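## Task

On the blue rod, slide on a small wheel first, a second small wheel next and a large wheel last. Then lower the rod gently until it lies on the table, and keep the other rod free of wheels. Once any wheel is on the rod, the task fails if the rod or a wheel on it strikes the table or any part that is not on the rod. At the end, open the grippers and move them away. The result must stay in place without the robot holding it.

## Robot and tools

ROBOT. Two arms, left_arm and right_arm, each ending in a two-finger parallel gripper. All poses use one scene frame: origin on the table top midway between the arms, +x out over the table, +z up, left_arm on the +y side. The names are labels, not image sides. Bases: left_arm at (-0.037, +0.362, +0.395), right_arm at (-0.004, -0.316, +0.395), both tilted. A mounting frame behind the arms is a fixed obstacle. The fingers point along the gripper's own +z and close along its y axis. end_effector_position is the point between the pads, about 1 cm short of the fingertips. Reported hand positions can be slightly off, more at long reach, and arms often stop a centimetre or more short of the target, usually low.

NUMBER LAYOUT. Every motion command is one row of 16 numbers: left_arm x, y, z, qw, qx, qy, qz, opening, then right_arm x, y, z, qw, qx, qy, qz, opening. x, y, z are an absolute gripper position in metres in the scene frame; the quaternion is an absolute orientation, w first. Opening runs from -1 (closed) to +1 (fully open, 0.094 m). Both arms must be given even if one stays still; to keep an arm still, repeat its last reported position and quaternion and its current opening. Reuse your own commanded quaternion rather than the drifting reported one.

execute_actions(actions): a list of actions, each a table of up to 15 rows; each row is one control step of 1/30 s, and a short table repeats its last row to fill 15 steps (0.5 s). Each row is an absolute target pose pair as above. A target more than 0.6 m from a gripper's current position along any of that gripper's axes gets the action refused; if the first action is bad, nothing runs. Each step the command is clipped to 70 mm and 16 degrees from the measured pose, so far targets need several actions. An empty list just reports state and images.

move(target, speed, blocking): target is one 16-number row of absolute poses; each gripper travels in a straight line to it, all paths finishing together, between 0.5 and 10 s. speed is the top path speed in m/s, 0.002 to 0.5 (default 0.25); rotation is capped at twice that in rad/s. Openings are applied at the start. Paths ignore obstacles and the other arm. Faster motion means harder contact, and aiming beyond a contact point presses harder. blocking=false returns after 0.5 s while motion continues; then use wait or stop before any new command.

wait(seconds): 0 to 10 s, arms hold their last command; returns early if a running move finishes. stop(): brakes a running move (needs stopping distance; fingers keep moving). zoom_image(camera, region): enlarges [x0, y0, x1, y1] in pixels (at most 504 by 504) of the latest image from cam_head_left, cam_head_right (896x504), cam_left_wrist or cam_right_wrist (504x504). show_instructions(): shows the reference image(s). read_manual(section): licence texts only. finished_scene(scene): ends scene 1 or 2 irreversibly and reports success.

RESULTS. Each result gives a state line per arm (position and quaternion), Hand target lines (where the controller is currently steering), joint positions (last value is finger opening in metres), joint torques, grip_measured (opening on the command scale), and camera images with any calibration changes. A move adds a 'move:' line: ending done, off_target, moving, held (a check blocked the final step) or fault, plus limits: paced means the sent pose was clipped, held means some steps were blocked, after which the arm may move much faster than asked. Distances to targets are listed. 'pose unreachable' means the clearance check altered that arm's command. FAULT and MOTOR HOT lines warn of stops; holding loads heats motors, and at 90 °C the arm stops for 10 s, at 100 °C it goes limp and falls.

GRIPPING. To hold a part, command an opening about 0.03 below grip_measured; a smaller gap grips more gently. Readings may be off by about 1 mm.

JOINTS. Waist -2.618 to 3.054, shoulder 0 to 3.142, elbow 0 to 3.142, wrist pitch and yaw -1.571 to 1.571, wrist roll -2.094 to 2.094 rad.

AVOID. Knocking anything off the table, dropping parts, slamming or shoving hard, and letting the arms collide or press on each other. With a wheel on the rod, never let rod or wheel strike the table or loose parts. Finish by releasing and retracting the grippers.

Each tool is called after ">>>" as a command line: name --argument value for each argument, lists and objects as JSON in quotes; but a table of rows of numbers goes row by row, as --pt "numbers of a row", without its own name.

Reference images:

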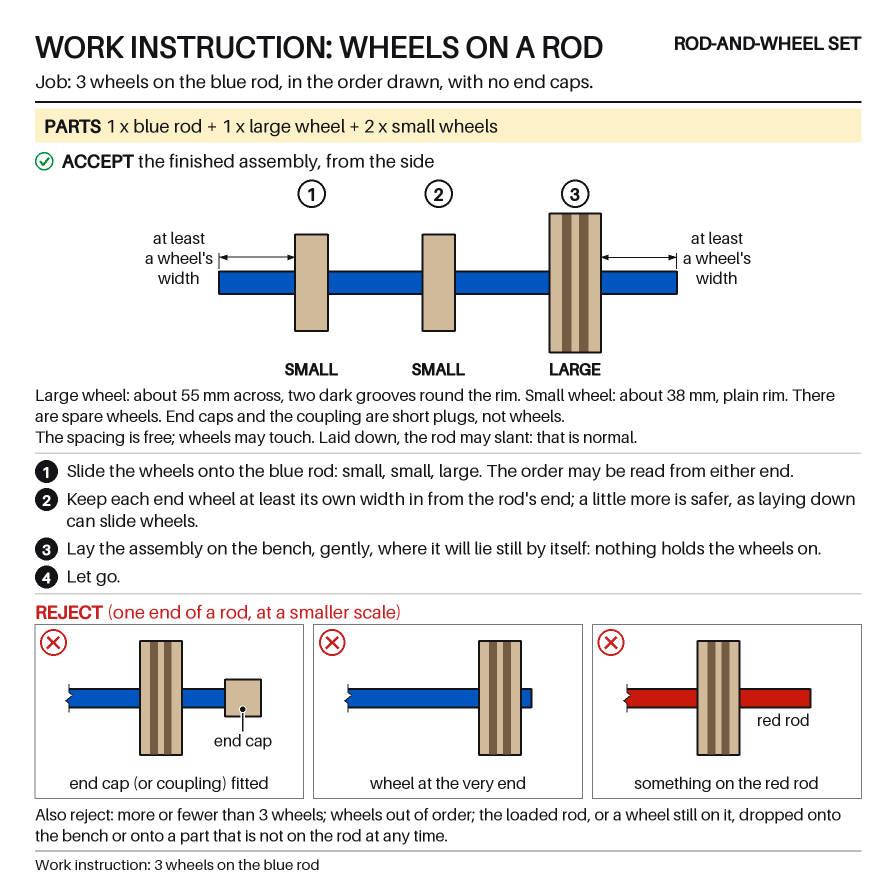

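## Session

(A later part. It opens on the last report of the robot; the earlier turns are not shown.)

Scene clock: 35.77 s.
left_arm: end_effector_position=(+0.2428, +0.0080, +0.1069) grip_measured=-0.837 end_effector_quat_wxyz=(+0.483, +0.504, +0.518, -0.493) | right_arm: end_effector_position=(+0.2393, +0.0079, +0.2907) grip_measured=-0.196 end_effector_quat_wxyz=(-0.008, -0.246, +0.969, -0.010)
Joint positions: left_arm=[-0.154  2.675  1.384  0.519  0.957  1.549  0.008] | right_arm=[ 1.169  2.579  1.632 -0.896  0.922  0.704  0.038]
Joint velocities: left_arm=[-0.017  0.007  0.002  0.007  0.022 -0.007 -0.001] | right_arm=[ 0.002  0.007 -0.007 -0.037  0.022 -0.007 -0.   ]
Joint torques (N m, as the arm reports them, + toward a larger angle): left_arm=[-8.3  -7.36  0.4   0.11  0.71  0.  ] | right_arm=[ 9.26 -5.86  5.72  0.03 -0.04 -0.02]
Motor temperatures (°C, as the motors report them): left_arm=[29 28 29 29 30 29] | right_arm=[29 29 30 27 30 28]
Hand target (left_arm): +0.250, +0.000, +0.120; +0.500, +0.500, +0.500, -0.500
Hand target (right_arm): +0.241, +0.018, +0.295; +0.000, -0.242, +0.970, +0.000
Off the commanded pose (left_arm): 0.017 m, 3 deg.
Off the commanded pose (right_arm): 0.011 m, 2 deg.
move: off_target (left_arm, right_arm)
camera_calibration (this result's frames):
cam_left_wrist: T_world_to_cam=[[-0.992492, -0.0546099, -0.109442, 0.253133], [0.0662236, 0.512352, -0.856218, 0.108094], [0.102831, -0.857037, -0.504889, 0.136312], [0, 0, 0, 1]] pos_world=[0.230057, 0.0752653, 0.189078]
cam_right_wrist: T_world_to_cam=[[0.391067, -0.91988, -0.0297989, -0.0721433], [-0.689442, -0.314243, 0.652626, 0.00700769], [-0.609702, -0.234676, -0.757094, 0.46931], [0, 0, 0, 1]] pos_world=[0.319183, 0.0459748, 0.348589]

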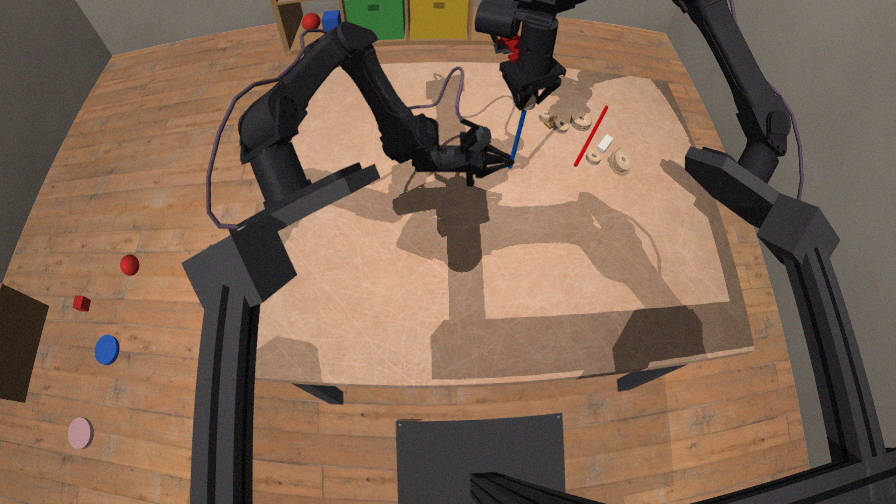

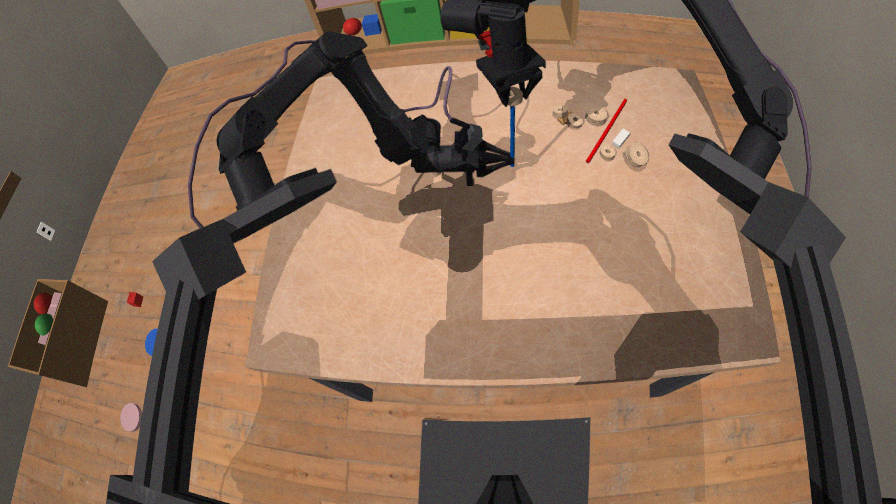

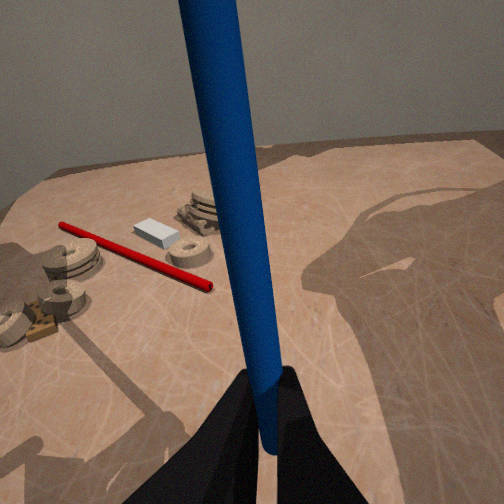

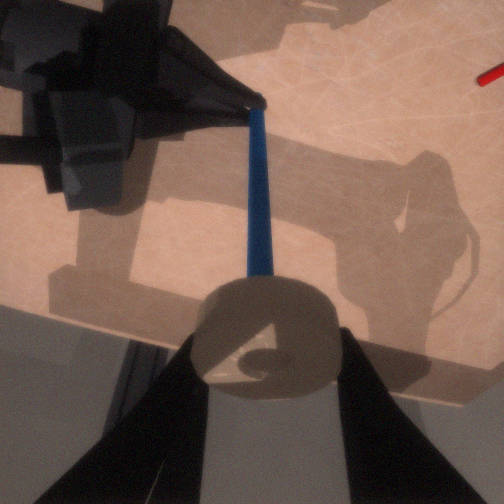

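Laterally aligned. Lower slowly.

>>> move --target '[0.25,0.0,0.12,0.5,0.5,0.5,-0.5,-0.9, 0.243,0.019,0.26,0,-0.242,0.970,0,-0.3]' --speed 0.03

Scene clock: 37.30 s.
left_arm: end_effector_position=(+0.2432, +0.0096, +0.1001) grip_measured=-0.837 end_effector_quat_wxyz=(+0.475, +0.512, +0.527, -0.484) | right_arm: end_effector_position=(+0.2514, +0.0180, +0.2685) grip_measured=-0.196 end_effector_quat_wxyz=(-0.004, -0.237, +0.972, +0.005)
Joint positions: left_arm=[-0.151  2.675  1.384  0.519  0.926  1.55   0.008] | right_arm=[ 1.114  2.594  1.632 -0.762  0.923  0.595  0.038]
Joint velocities: left_arm=[-0.002 -0.032  0.002 -0.066  0.007 -0.066 -0.   ] | right_arm=[ 0.002 -0.007  0.002 -0.066 -0.037 -0.022 -0.   ]
Joint torques (N m, as the arm reports them, + toward a larger angle): left_arm=[-8.45 -7.28  0.38  0.11  0.97  0.  ] | right_arm=[ 8.78 -5.67  1.83  0.23  0.08 -0.04]
Motor temperatures (°C, as the motors report them): left_arm=[29 28 29 29 30 29] | right_arm=[29 29 30 27 30 28]
Hand target (left_arm): +0.250, +0.000, +0.120; +0.500, +0.500, +0.500, -0.500
Hand target (right_arm): +0.243, +0.019, +0.260; -0.001, -0.242, +0.970, -0.001
Off the commanded pose (left_arm): 0.023 m, 5 deg.
Off the commanded pose (right_arm): 0.012 m, 1 deg.
move: off_target (left_arm, right_arm)
camera_calibration (this result's frames):
cam_left_wrist: T_world_to_cam=[[-0.992504, -0.0527909, -0.110219, 0.252856], [0.0643384, 0.541071, -0.838513, 0.0998307], [0.103902, -0.839319, -0.533618, 0.136688], [0, 0, 0, 1]] pos_world=[0.230336, 0.0740576, 0.184518]
cam_right_wrist: T_world_to_cam=[[0.373872, -0.9257, -0.0574363, -0.0564377], [-0.696848, -0.321231, 0.641259, 0.0380593], [-0.612064, -0.199724, -0.765172, 0.464429], [0, 0, 0, 1]] pos_world=[0.331882, 0.0527392, 0.327721]

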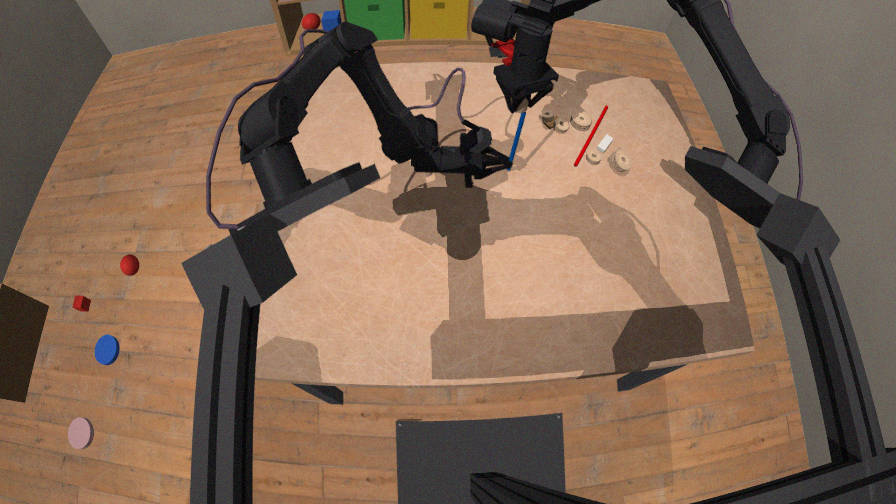

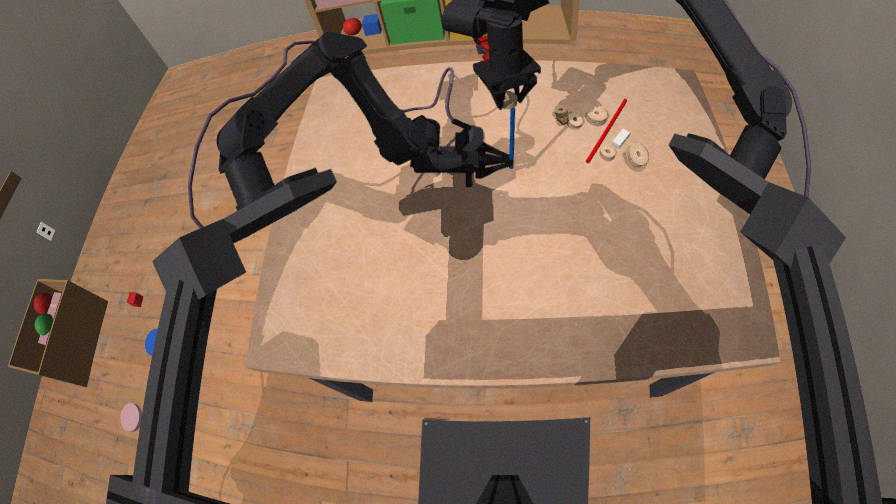

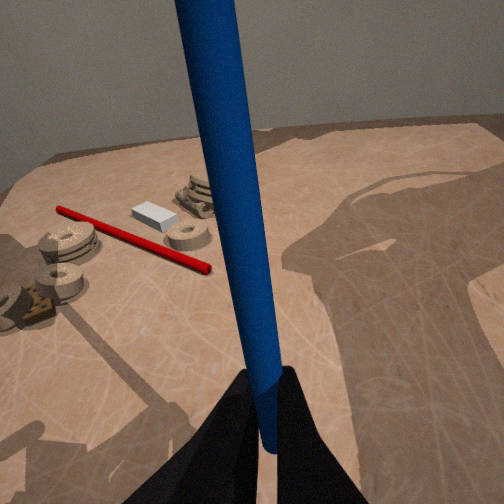

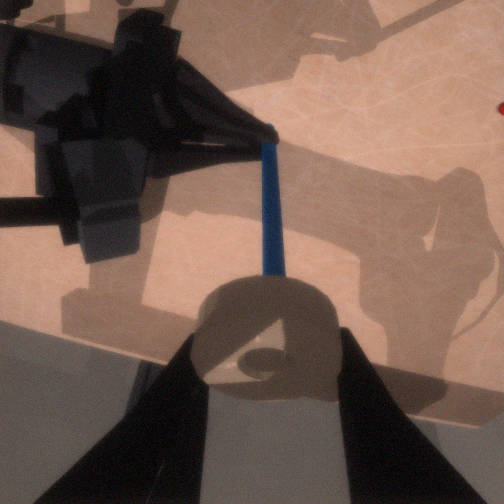

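>>> move --target '[0.25,0.0,0.12,0.5,0.5,0.5,-0.5,-0.9, 0.236,0.012,0.285,0,-0.242,0.970,0,-0.3]' --speed 0.03

Scene clock: 39.10 s.
left_arm: end_effector_position=(+0.2432, +0.0094, +0.1030) grip_measured=-0.837 end_effector_quat_wxyz=(+0.479, +0.508, +0.523, -0.489) | right_arm: end_effector_position=(+0.2374, +0.0123, +0.2720) grip_measured=-0.196 end_effector_quat_wxyz=(-0.008, -0.233, +0.972, -0.003)
Joint positions: left_arm=[-0.151  2.675  1.384  0.519  0.942  1.55   0.008] | right_arm=[ 1.136  2.594  1.601 -0.79   0.923  0.662  0.038]
Joint velocities: left_arm=[ 0.017  0.007 -0.012 -0.081 -0.081  0.022 -0.   ] | right_arm=[-0.012 -0.012 -0.002 -0.007  0.007  0.037  0.001]
Joint torques (N m, as the arm reports them, + toward a larger angle): left_arm=[-8.45 -7.28  0.36  0.11  0.87  0.01] | right_arm=[10.1  -7.84  2.55 -0.33  0.03  0.1 ]
Motor temperatures (°C, as the motors report them): left_arm=[30 28 29 29 30 29] | right_arm=[30 29 30 27 30 28]
Hand target (left_arm): +0.250, +0.000, +0.120; +0.500, +0.500, +0.500, -0.500
Hand target (right_arm): +0.236, +0.012, +0.284; +0.000, -0.242, +0.970, -0.000
Off the commanded pose (left_arm): 0.021 m, 4 deg.
Off the commanded pose (right_arm): 0.013 m, 1 deg.
move: off_target (left_arm, right_arm)
camera_calibration (this result's frames):
cam_left_wrist: T_world_to_cam=[[-0.992452, -0.0546249, -0.109798, 0.253139], [0.0647133, 0.527248, -0.847244, 0.103326], [0.104171, -0.847954, -0.519733, 0.136654], [0, 0, 0, 1]] pos_world=[0.230306, 0.0752251, 0.18636]
cam_right_wrist: T_world_to_cam=[[0.367398, -0.929098, -0.0423812, -0.0587636], [-0.695949, -0.30486, 0.650166, 0.0213714], [-0.616988, -0.209375, -0.758609, 0.456878], [0, 0, 0, 1]] pos_world=[0.318351, 0.0475767, 0.330206]

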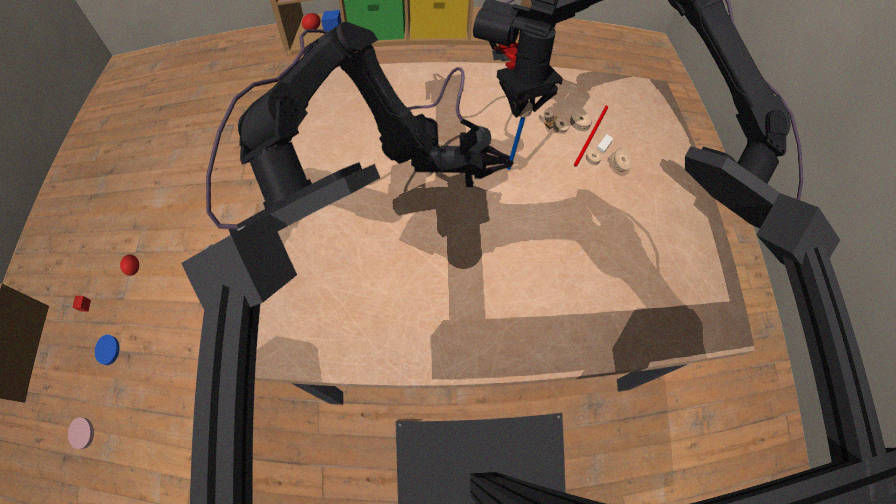

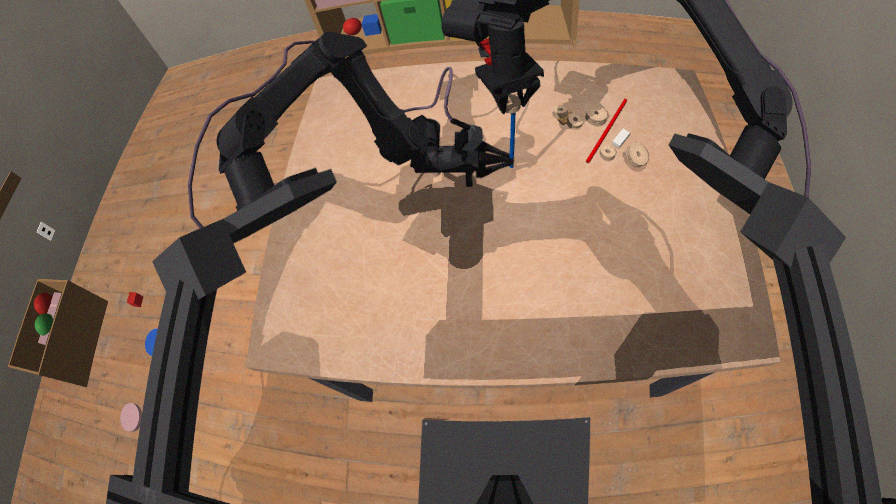

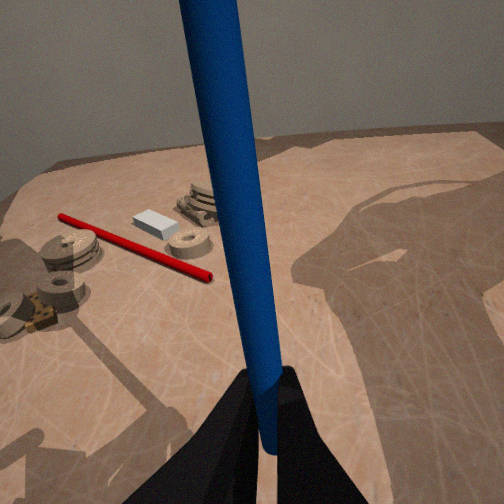

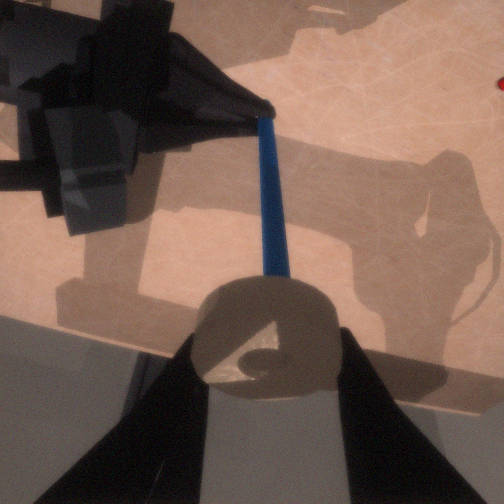

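>>> move --target '[0.25,0.0,0.12,0.5,0.5,0.5,-0.5,-0.9, 0.238,0.005,0.28,0,-0.242,0.970,0,-0.3]' --speed 0.02

>>> zoom_image --camera "cam_head_right" --region '[460, 40, 580, 140]'

Scene clock: 41.20 s.
left_arm: end_effector_position=(+0.2432, +0.0097, +0.1027) grip_measured=-0.837 end_effector_quat_wxyz=(+0.479, +0.508, +0.523, -0.488) | right_arm: end_effector_position=(+0.2356, +0.0021, +0.2693) grip_measured=-0.196 end_effector_quat_wxyz=(-0.014, -0.241, +0.970, -0.008)
Joint positions: left_arm=[-0.15   2.675  1.384  0.519  0.942  1.551  0.008] | right_arm=[ 1.125  2.571  1.561 -0.785  0.922  0.649  0.038]
Joint velocities: left_arm=[ 0.007 -0.007  0.002  0.081  0.022  0.022  0.001] | right_arm=[ 0.007  0.017 -0.012  0.051 -0.007  0.037 -0.001]
Joint torques (N m, as the arm reports them, + toward a larger angle): left_arm=[-8.54 -7.26  0.38  0.11  0.84 -0.01] | right_arm=[10.02 -7.71  2.35  0.01  0.06 -0.02]
Motor temperatures (°C, as the motors report them): left_arm=[30 29 29 29 30 29] | right_arm=[30 29 30 27 30 28]
Hand target (left_arm): +0.250, +0.000, +0.120; +0.500, +0.500, +0.500, -0.500
Hand target (right_arm): +0.238, +0.005, +0.280; -0.000, -0.242, +0.970, -0.000
Off the commanded pose (left_arm): 0.021 m, 4 deg.
Off the commanded pose (right_arm): 0.011 m, 2 deg.
move: off_target (left_arm, right_arm)
camera_calibration (this result's frames):
cam_left_wrist: T_world_to_cam=[[-0.992419, -0.0549415, -0.109939, 0.253199], [0.0645674, 0.528063, -0.846747, 0.102856], [0.104576, -0.847426, -0.520512, 0.13669], [0, 0, 0, 1]] pos_world=[0.230344, 0.0754312, 0.186079]
cam_right_wrist: T_world_to_cam=[[0.381268, -0.923822, -0.0344711, -0.0731031], [-0.685406, -0.3075, 0.660047, 0.0136254], [-0.620366, -0.228028, -0.750433, 0.450197], [0, 0, 0, 1]] pos_world=[0.316498, 0.0393131, 0.32633]

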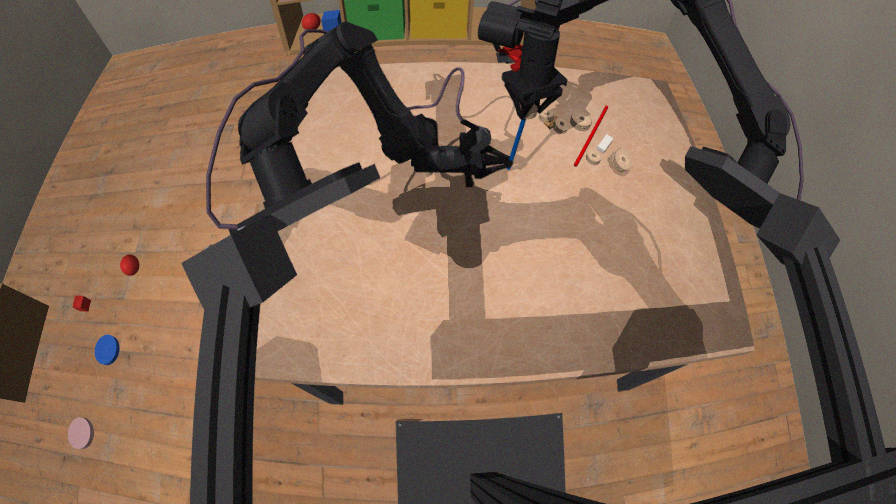

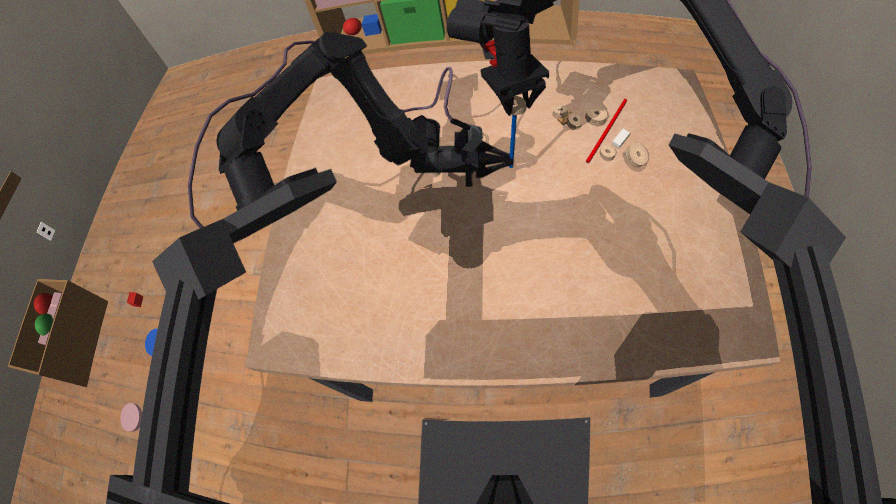

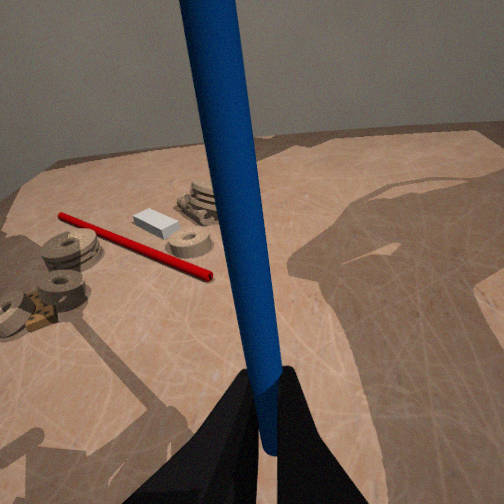

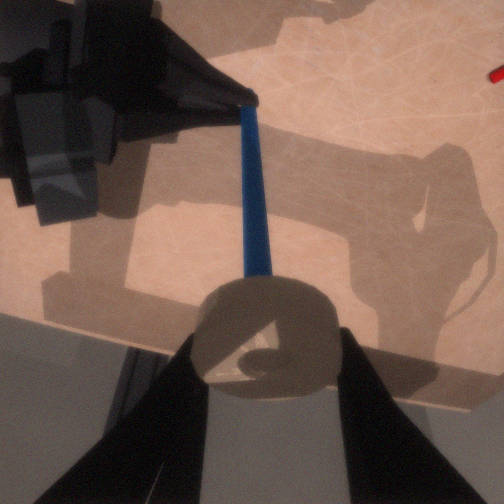

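Region (460, 40, 580, 140) of cam_head_right's 896x504 image, scaled by 4.200, with more detail than that image has.

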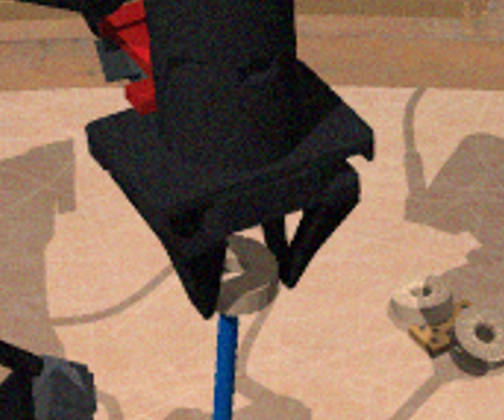

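>>> move --target '[0.25,0.0,0.12,0.5,0.5,0.5,-0.5,-0.9, 0.238,0.0,0.31,0,-0.242,0.970,0,-0.3]' --speed 0.05

Scene clock: 42.63 s.
left_arm: end_effector_position=(+0.2428, +0.0079, +0.1069) grip_measured=-0.837 end_effector_quat_wxyz=(+0.484, +0.505, +0.518, -0.493) | right_arm: end_effector_position=(+0.2345, -0.0041, +0.2943) grip_measured=-0.196 end_effector_quat_wxyz=(-0.009, -0.242, +0.970, -0.011)
Joint positions: left_arm=[-0.155  2.675  1.384  0.519  0.956  1.551  0.008] | right_arm=[ 1.175  2.535  1.561 -0.882  0.921  0.725  0.038]
Joint velocities: left_arm=[-0.007 -0.012 -0.012  0.051 -0.022 -0.007 -0.001] | right_arm=[ 0.002  0.012  0.012 -0.081 -0.037  0.007 -0.   ]
Joint torques (N m, as the arm reports them, + toward a larger angle): left_arm=[-8.21 -7.32  0.4   0.11  0.73  0.  ] | right_arm=[10.04 -7.45  4.74 -0.33 -0.04  0.12]
Motor temperatures (°C, as the motors report them): left_arm=[30 29 29 29 30 29] | right_arm=[30 29 30 27 30 28]
Hand target (left_arm): +0.250, +0.000, +0.120; +0.500, +0.500, +0.500, -0.500
Hand target (right_arm): +0.238, -0.000, +0.309; +0.001, -0.242, +0.970, -0.000
Off the commanded pose (left_arm): 0.017 m, 3 deg.
Off the commanded pose (right_arm): 0.017 m, 2 deg.
move: off_target (left_arm, right_arm)
camera_calibration (this result's frames):
cam_left_wrist: T_world_to_cam=[[-0.992366, -0.0542798, -0.110744, 0.253194], [0.0674662, 0.512755, -0.85588, 0.107826], [0.103241, -0.856817, -0.505179, 0.13613], [0, 0, 0, 1]] pos_world=[0.229932, 0.0750934, 0.189096]
cam_right_wrist: T_world_to_cam=[[0.38405, -0.9229, -0.0275997, -0.0802264], [-0.691894, -0.307457, 0.653264, -0.00200085], [-0.611383, -0.23179, -0.756627, 0.46663], [0, 0, 0, 1]] pos_world=[0.314716, 0.0335039, 0.352158]

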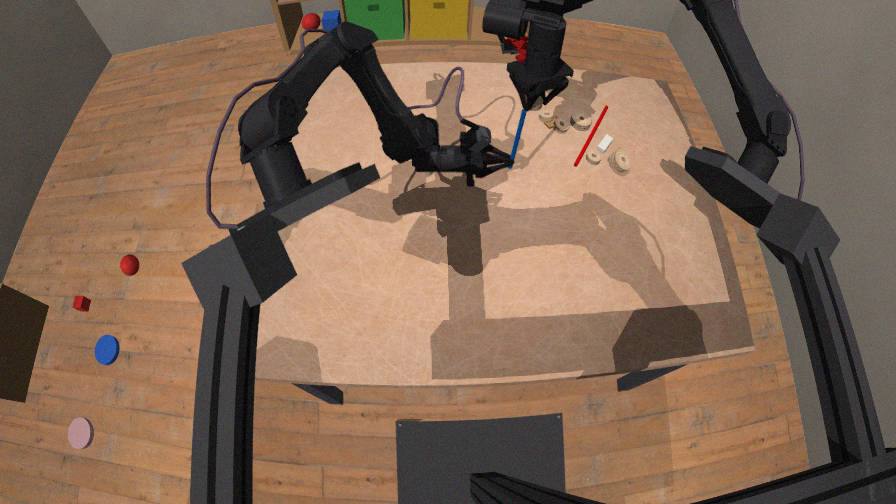

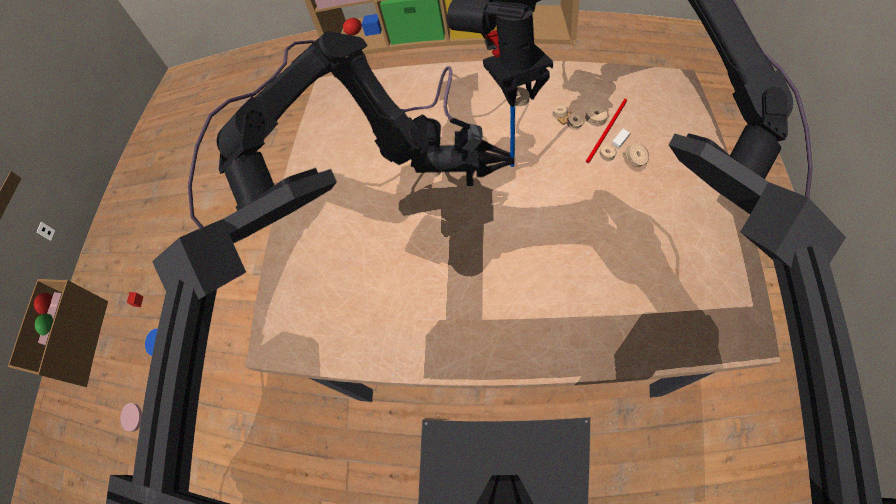

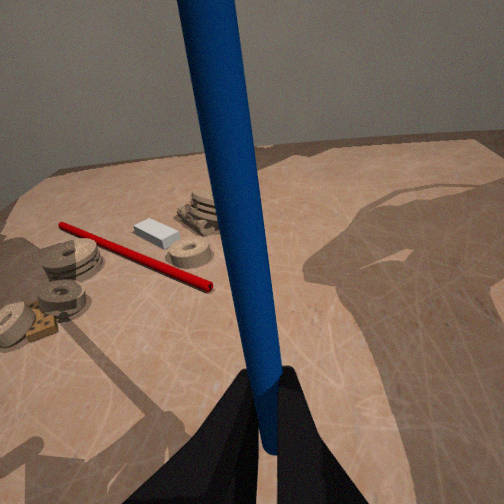

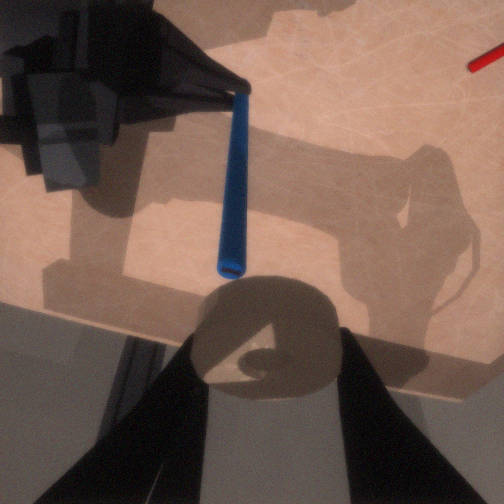

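>>> move --target '[0.25,0.0,0.12,0.5,0.5,0.5,-0.5,-0.9, 0.233,0.014,0.29,0,-0.242,0.970,0,-0.3]' --speed 0.03

Scene clock: 44.00 s.
left_arm: end_effector_position=(+0.2431, +0.0090, +0.1058) grip_measured=-0.837 end_effector_quat_wxyz=(+0.483, +0.505, +0.519, -0.492) | right_arm: end_effector_position=(+0.2322, +0.0030, +0.2853) grip_measured=-0.196 end_effector_quat_wxyz=(-0.010, -0.244, +0.970, -0.010)
Joint positions: left_arm=[-0.152  2.675  1.384  0.519  0.956  1.551  0.008] | right_arm=[ 1.164  2.567  1.579 -0.853  0.921  0.703  0.038]
Joint velocities: left_arm=[-0.017 -0.017  0.007  0.051  0.022 -0.007 -0.   ] | right_arm=[-0.002  0.007  0.002  0.007 -0.007  0.037  0.001]
Joint torques (N m, as the arm reports them, + toward a larger angle): left_arm=[-8.4  -7.33  0.37  0.1   0.72  0.  ] | right_arm=[ 9.38 -5.68  5.47  0.   -0.01 -0.03]
Motor temperatures (°C, as the motors report them): left_arm=[30 29 29 29 30 29] | right_arm=[31 29 30 27 30 28]
Hand target (left_arm): +0.250, +0.000, +0.120; +0.500, +0.500, +0.500, -0.500
Hand target (right_arm): +0.233, +0.014, +0.290; +0.000, -0.242, +0.970, -0.000
Off the commanded pose (left_arm): 0.018 m, 3 deg.
Off the commanded pose (right_arm): 0.012 m, 2 deg.
move: off_target (left_arm, right_arm)
camera_calibration (this result's frames):
cam_left_wrist: T_world_to_cam=[[-0.992394, -0.0558154, -0.10972, 0.253345], [0.0655606, 0.514745, -0.854833, 0.106623], [0.104191, -0.855525, -0.50717, 0.136483], [0, 0, 0, 1]] pos_world=[0.230208, 0.0760214, 0.188162]
cam_right_wrist: T_world_to_cam=[[0.387434, -0.921404, -0.0301514, -0.0730898], [-0.688945, -0.311111, 0.654648, 0.00332478], [-0.612576, -0.23286, -0.755332, 0.45996], [0, 0, 0, 1]] pos_world=[0.312368, 0.0407955, 0.343042]

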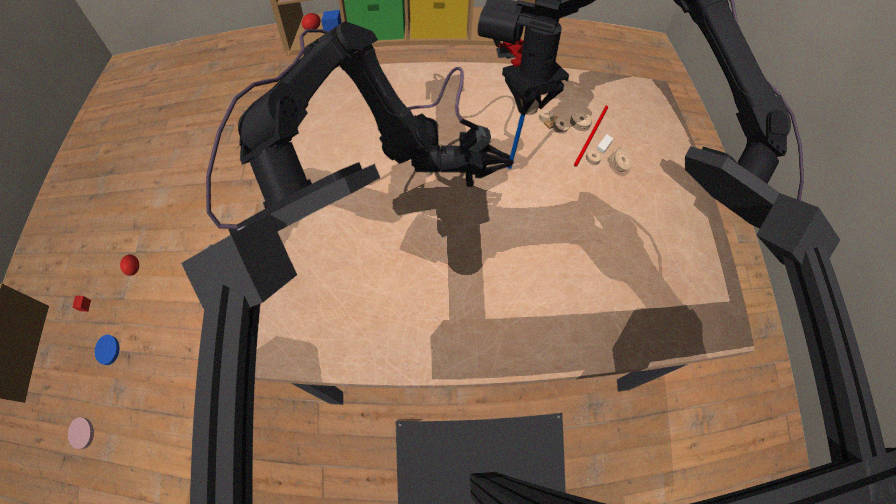

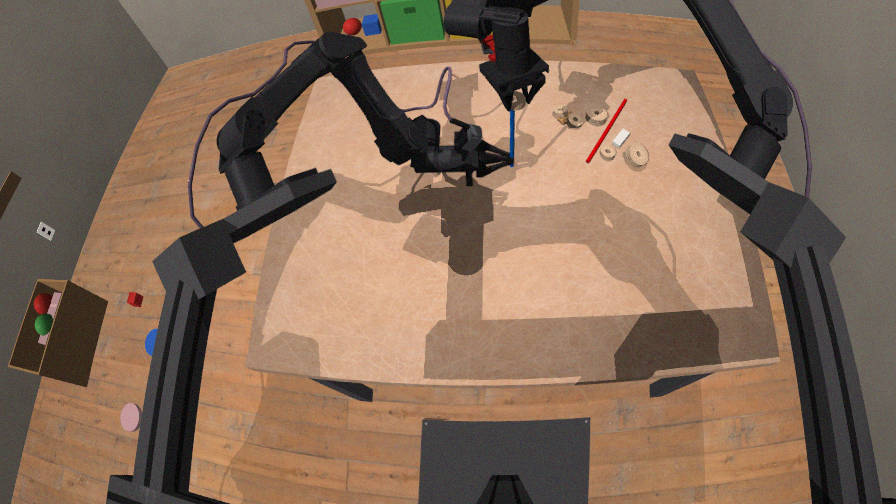

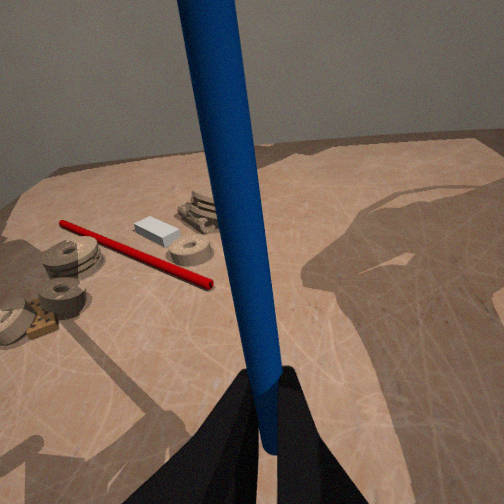

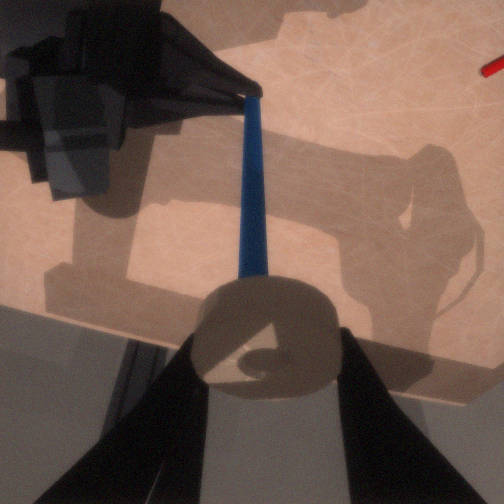

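Need +4 mm in y.

>>> move --target '[0.25,0.0,0.12,0.5,0.5,0.5,-0.5,-0.9, 0.233,0.018,0.283,0,-0.242,0.970,0,-0.3]' --speed 0.02

Scene clock: 45.87 s.
left_arm: end_effector_position=(+0.2428, +0.0078, +0.1069) grip_measured=-0.837 end_effector_quat_wxyz=(+0.484, +0.505, +0.518, -0.493) | right_arm: end_effector_position=(+0.2317, +0.0074, +0.2780) grip_measured=-0.196 end_effector_quat_wxyz=(-0.011, -0.244, +0.970, -0.009)
Joint positions: left_arm=[-0.155  2.675  1.384  0.519  0.957  1.551  0.008] | right_arm=[ 1.153  2.587  1.591 -0.83   0.921  0.684  0.038]
Joint velocities: left_arm=[ 0.007 -0.002 -0.012  0.007  0.007 -0.007 -0.001] | right_arm=[ 0.007 -0.007  0.012  0.007  0.007  0.007 -0.001]
Joint torques (N m, as the arm reports them, + toward a larger angle): left_arm=[-8.29 -7.3   0.39  0.12  0.71  0.  ] | right_arm=[ 9.45 -5.85  5.52  0.01  0.   -0.02]
Motor temperatures (°C, as the motors report them): left_arm=[30 29 29 29 30 29] | right_arm=[31 29 30 27 30 28]
Hand target (left_arm): +0.250, +0.000, +0.120; +0.500, +0.500, +0.500, -0.500
Hand target (right_arm): +0.233, +0.018, +0.283; +0.000, -0.242, +0.970, -0.000
Off the commanded pose (left_arm): 0.017 m, 3 deg.
Off the commanded pose (right_arm): 0.012 m, 2 deg.
move: off_target (left_arm, right_arm)
camera_calibration (this result's frames):
cam_left_wrist: T_world_to_cam=[[-0.992365, -0.0543228, -0.110724, 0.2532], [0.0674667, 0.512429, -0.856075, 0.107909], [0.103243, -0.85701, -0.504852, 0.136128], [0, 0, 0, 1]] pos_world=[0.229932, 0.0751217, 0.189138]
cam_right_wrist: T_world_to_cam=[[0.38756, -0.92128, -0.032252, -0.0685596], [-0.686981, -0.311971, 0.656301, 0.00821429], [-0.614699, -0.2322, -0.753809, 0.455219], [0, 0, 0, 1]] pos_world=[0.312037, 0.0451016, 0.335546]

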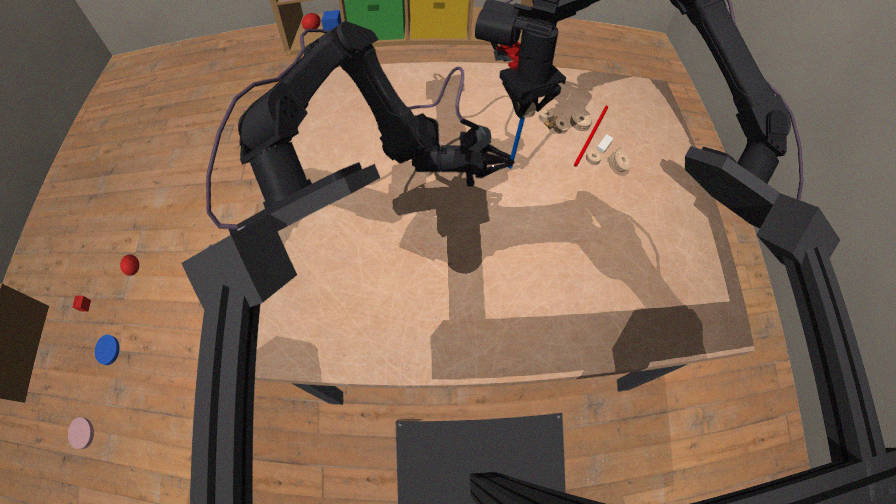

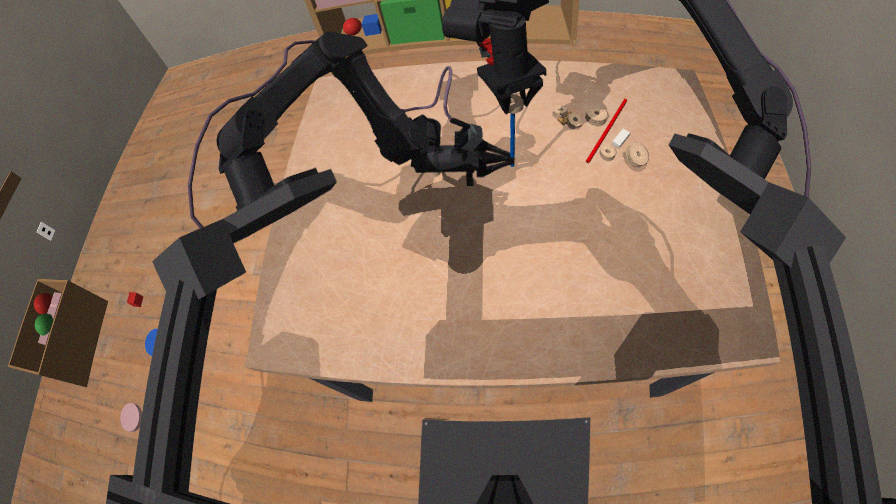

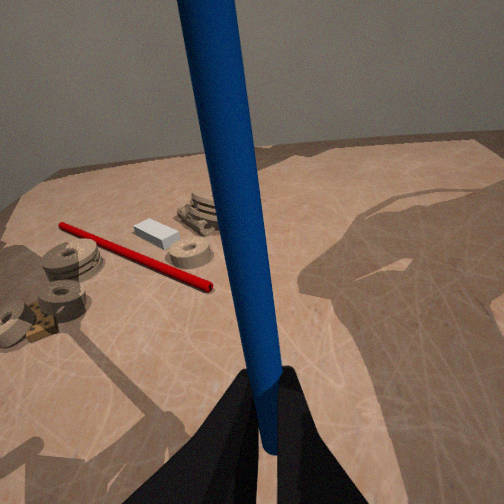

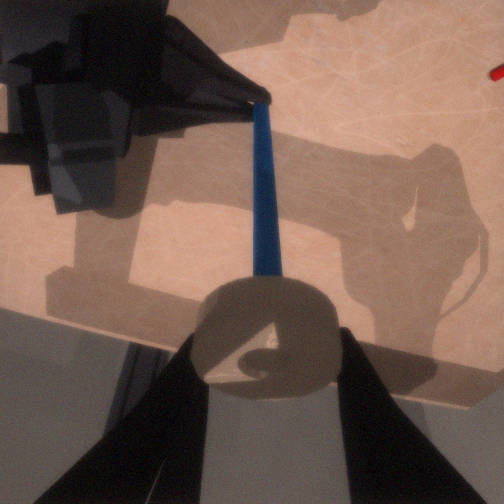

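>>> move --target '[0.25,0.0,0.12,0.5,0.5,0.5,-0.5,-0.9, 0.233,0.017,0.265,0,-0.242,0.970,0,-0.3]' --speed 0.02

Scene clock: 47.47 s.
left_arm: end_effector_position=(+0.2432, +0.0094, +0.1037) grip_measured=-0.837 end_effector_quat_wxyz=(+0.479, +0.505, +0.523, -0.491) | right_arm: end_effector_position=(+0.2388, +0.0128, +0.2711) grip_measured=-0.196 end_effector_quat_wxyz=(-0.006, -0.241, +0.971, +0.001)
Joint positions: left_arm=[-0.151  2.675  1.384  0.519  0.946  1.544  0.008] | right_arm=[ 1.132  2.587  1.591 -0.769  0.921  0.63   0.038]
Joint velocities: left_arm=[ 0.017  0.007 -0.002 -0.037 -0.022 -0.095  0.001] | right_arm=[ 0.007 -0.012  0.012  0.037  0.022 -0.022 -0.   ]
Joint torques (N m, as the arm reports them, + toward a larger angle): left_arm=[-8.46 -7.27  0.3   0.12  0.83  0.09] | right_arm=[ 8.88 -5.32  2.8   0.26  0.12 -0.03]
Motor temperatures (°C, as the motors report them): left_arm=[30 29 29 29 31 29] | right_arm=[31 29 30 27 30 28]
Hand target (left_arm): +0.250, +0.000, +0.120; +0.500, +0.500, +0.500, -0.500
Hand target (right_arm): +0.233, +0.017, +0.265; -0.000, -0.242, +0.970, -0.001
Off the commanded pose (left_arm): 0.020 m, 4 deg.
Off the commanded pose (right_arm): 0.009 m, 1 deg.
move: off_target (left_arm)
camera_calibration (this result's frames):
cam_left_wrist: T_world_to_cam=[[-0.993078, -0.0554595, -0.103538, 0.252732], [0.0593587, 0.523686, -0.849841, 0.105587], [0.101353, -0.850104, -0.516769, 0.137401], [0, 0, 0, 1]] pos_world=[0.230789, 0.0755266, 0.186904]
cam_right_wrist: T_world_to_cam=[[0.381436, -0.923056, -0.0497447, -0.060282], [-0.692089, -0.320839, 0.646587, 0.0233486], [-0.612796, -0.212204, -0.761216, 0.45694], [0, 0, 0, 1]] pos_world=[0.319164, 0.0488121, 0.329735]

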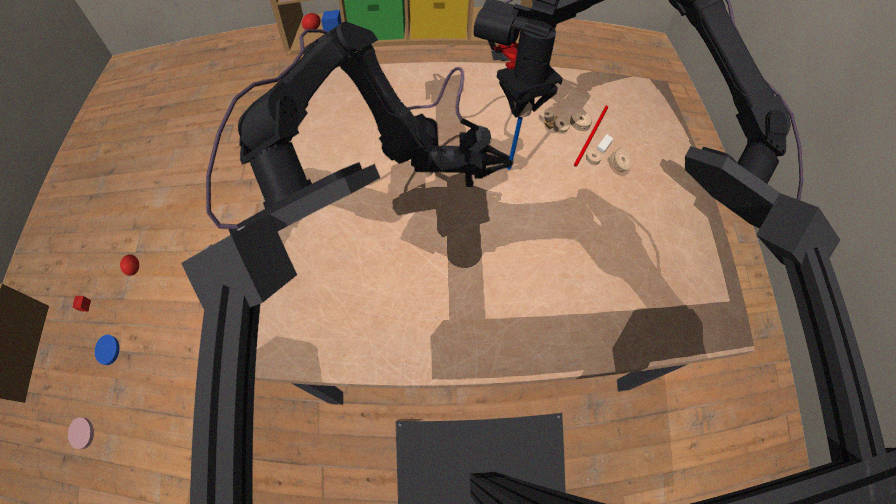

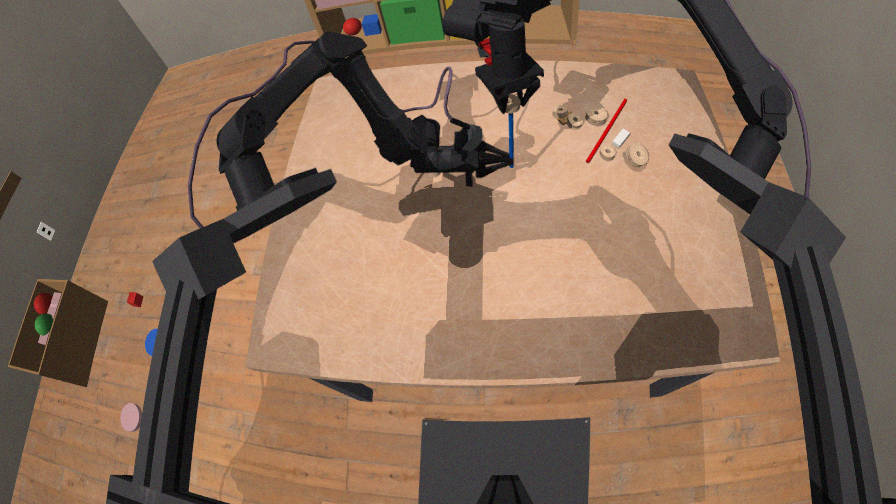

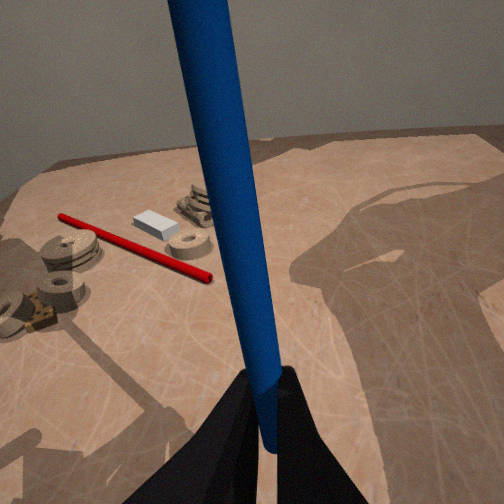

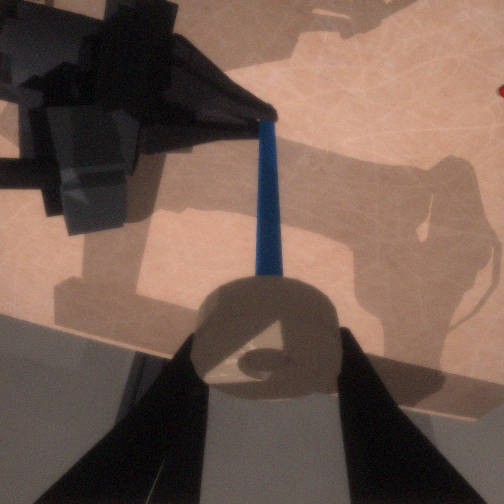

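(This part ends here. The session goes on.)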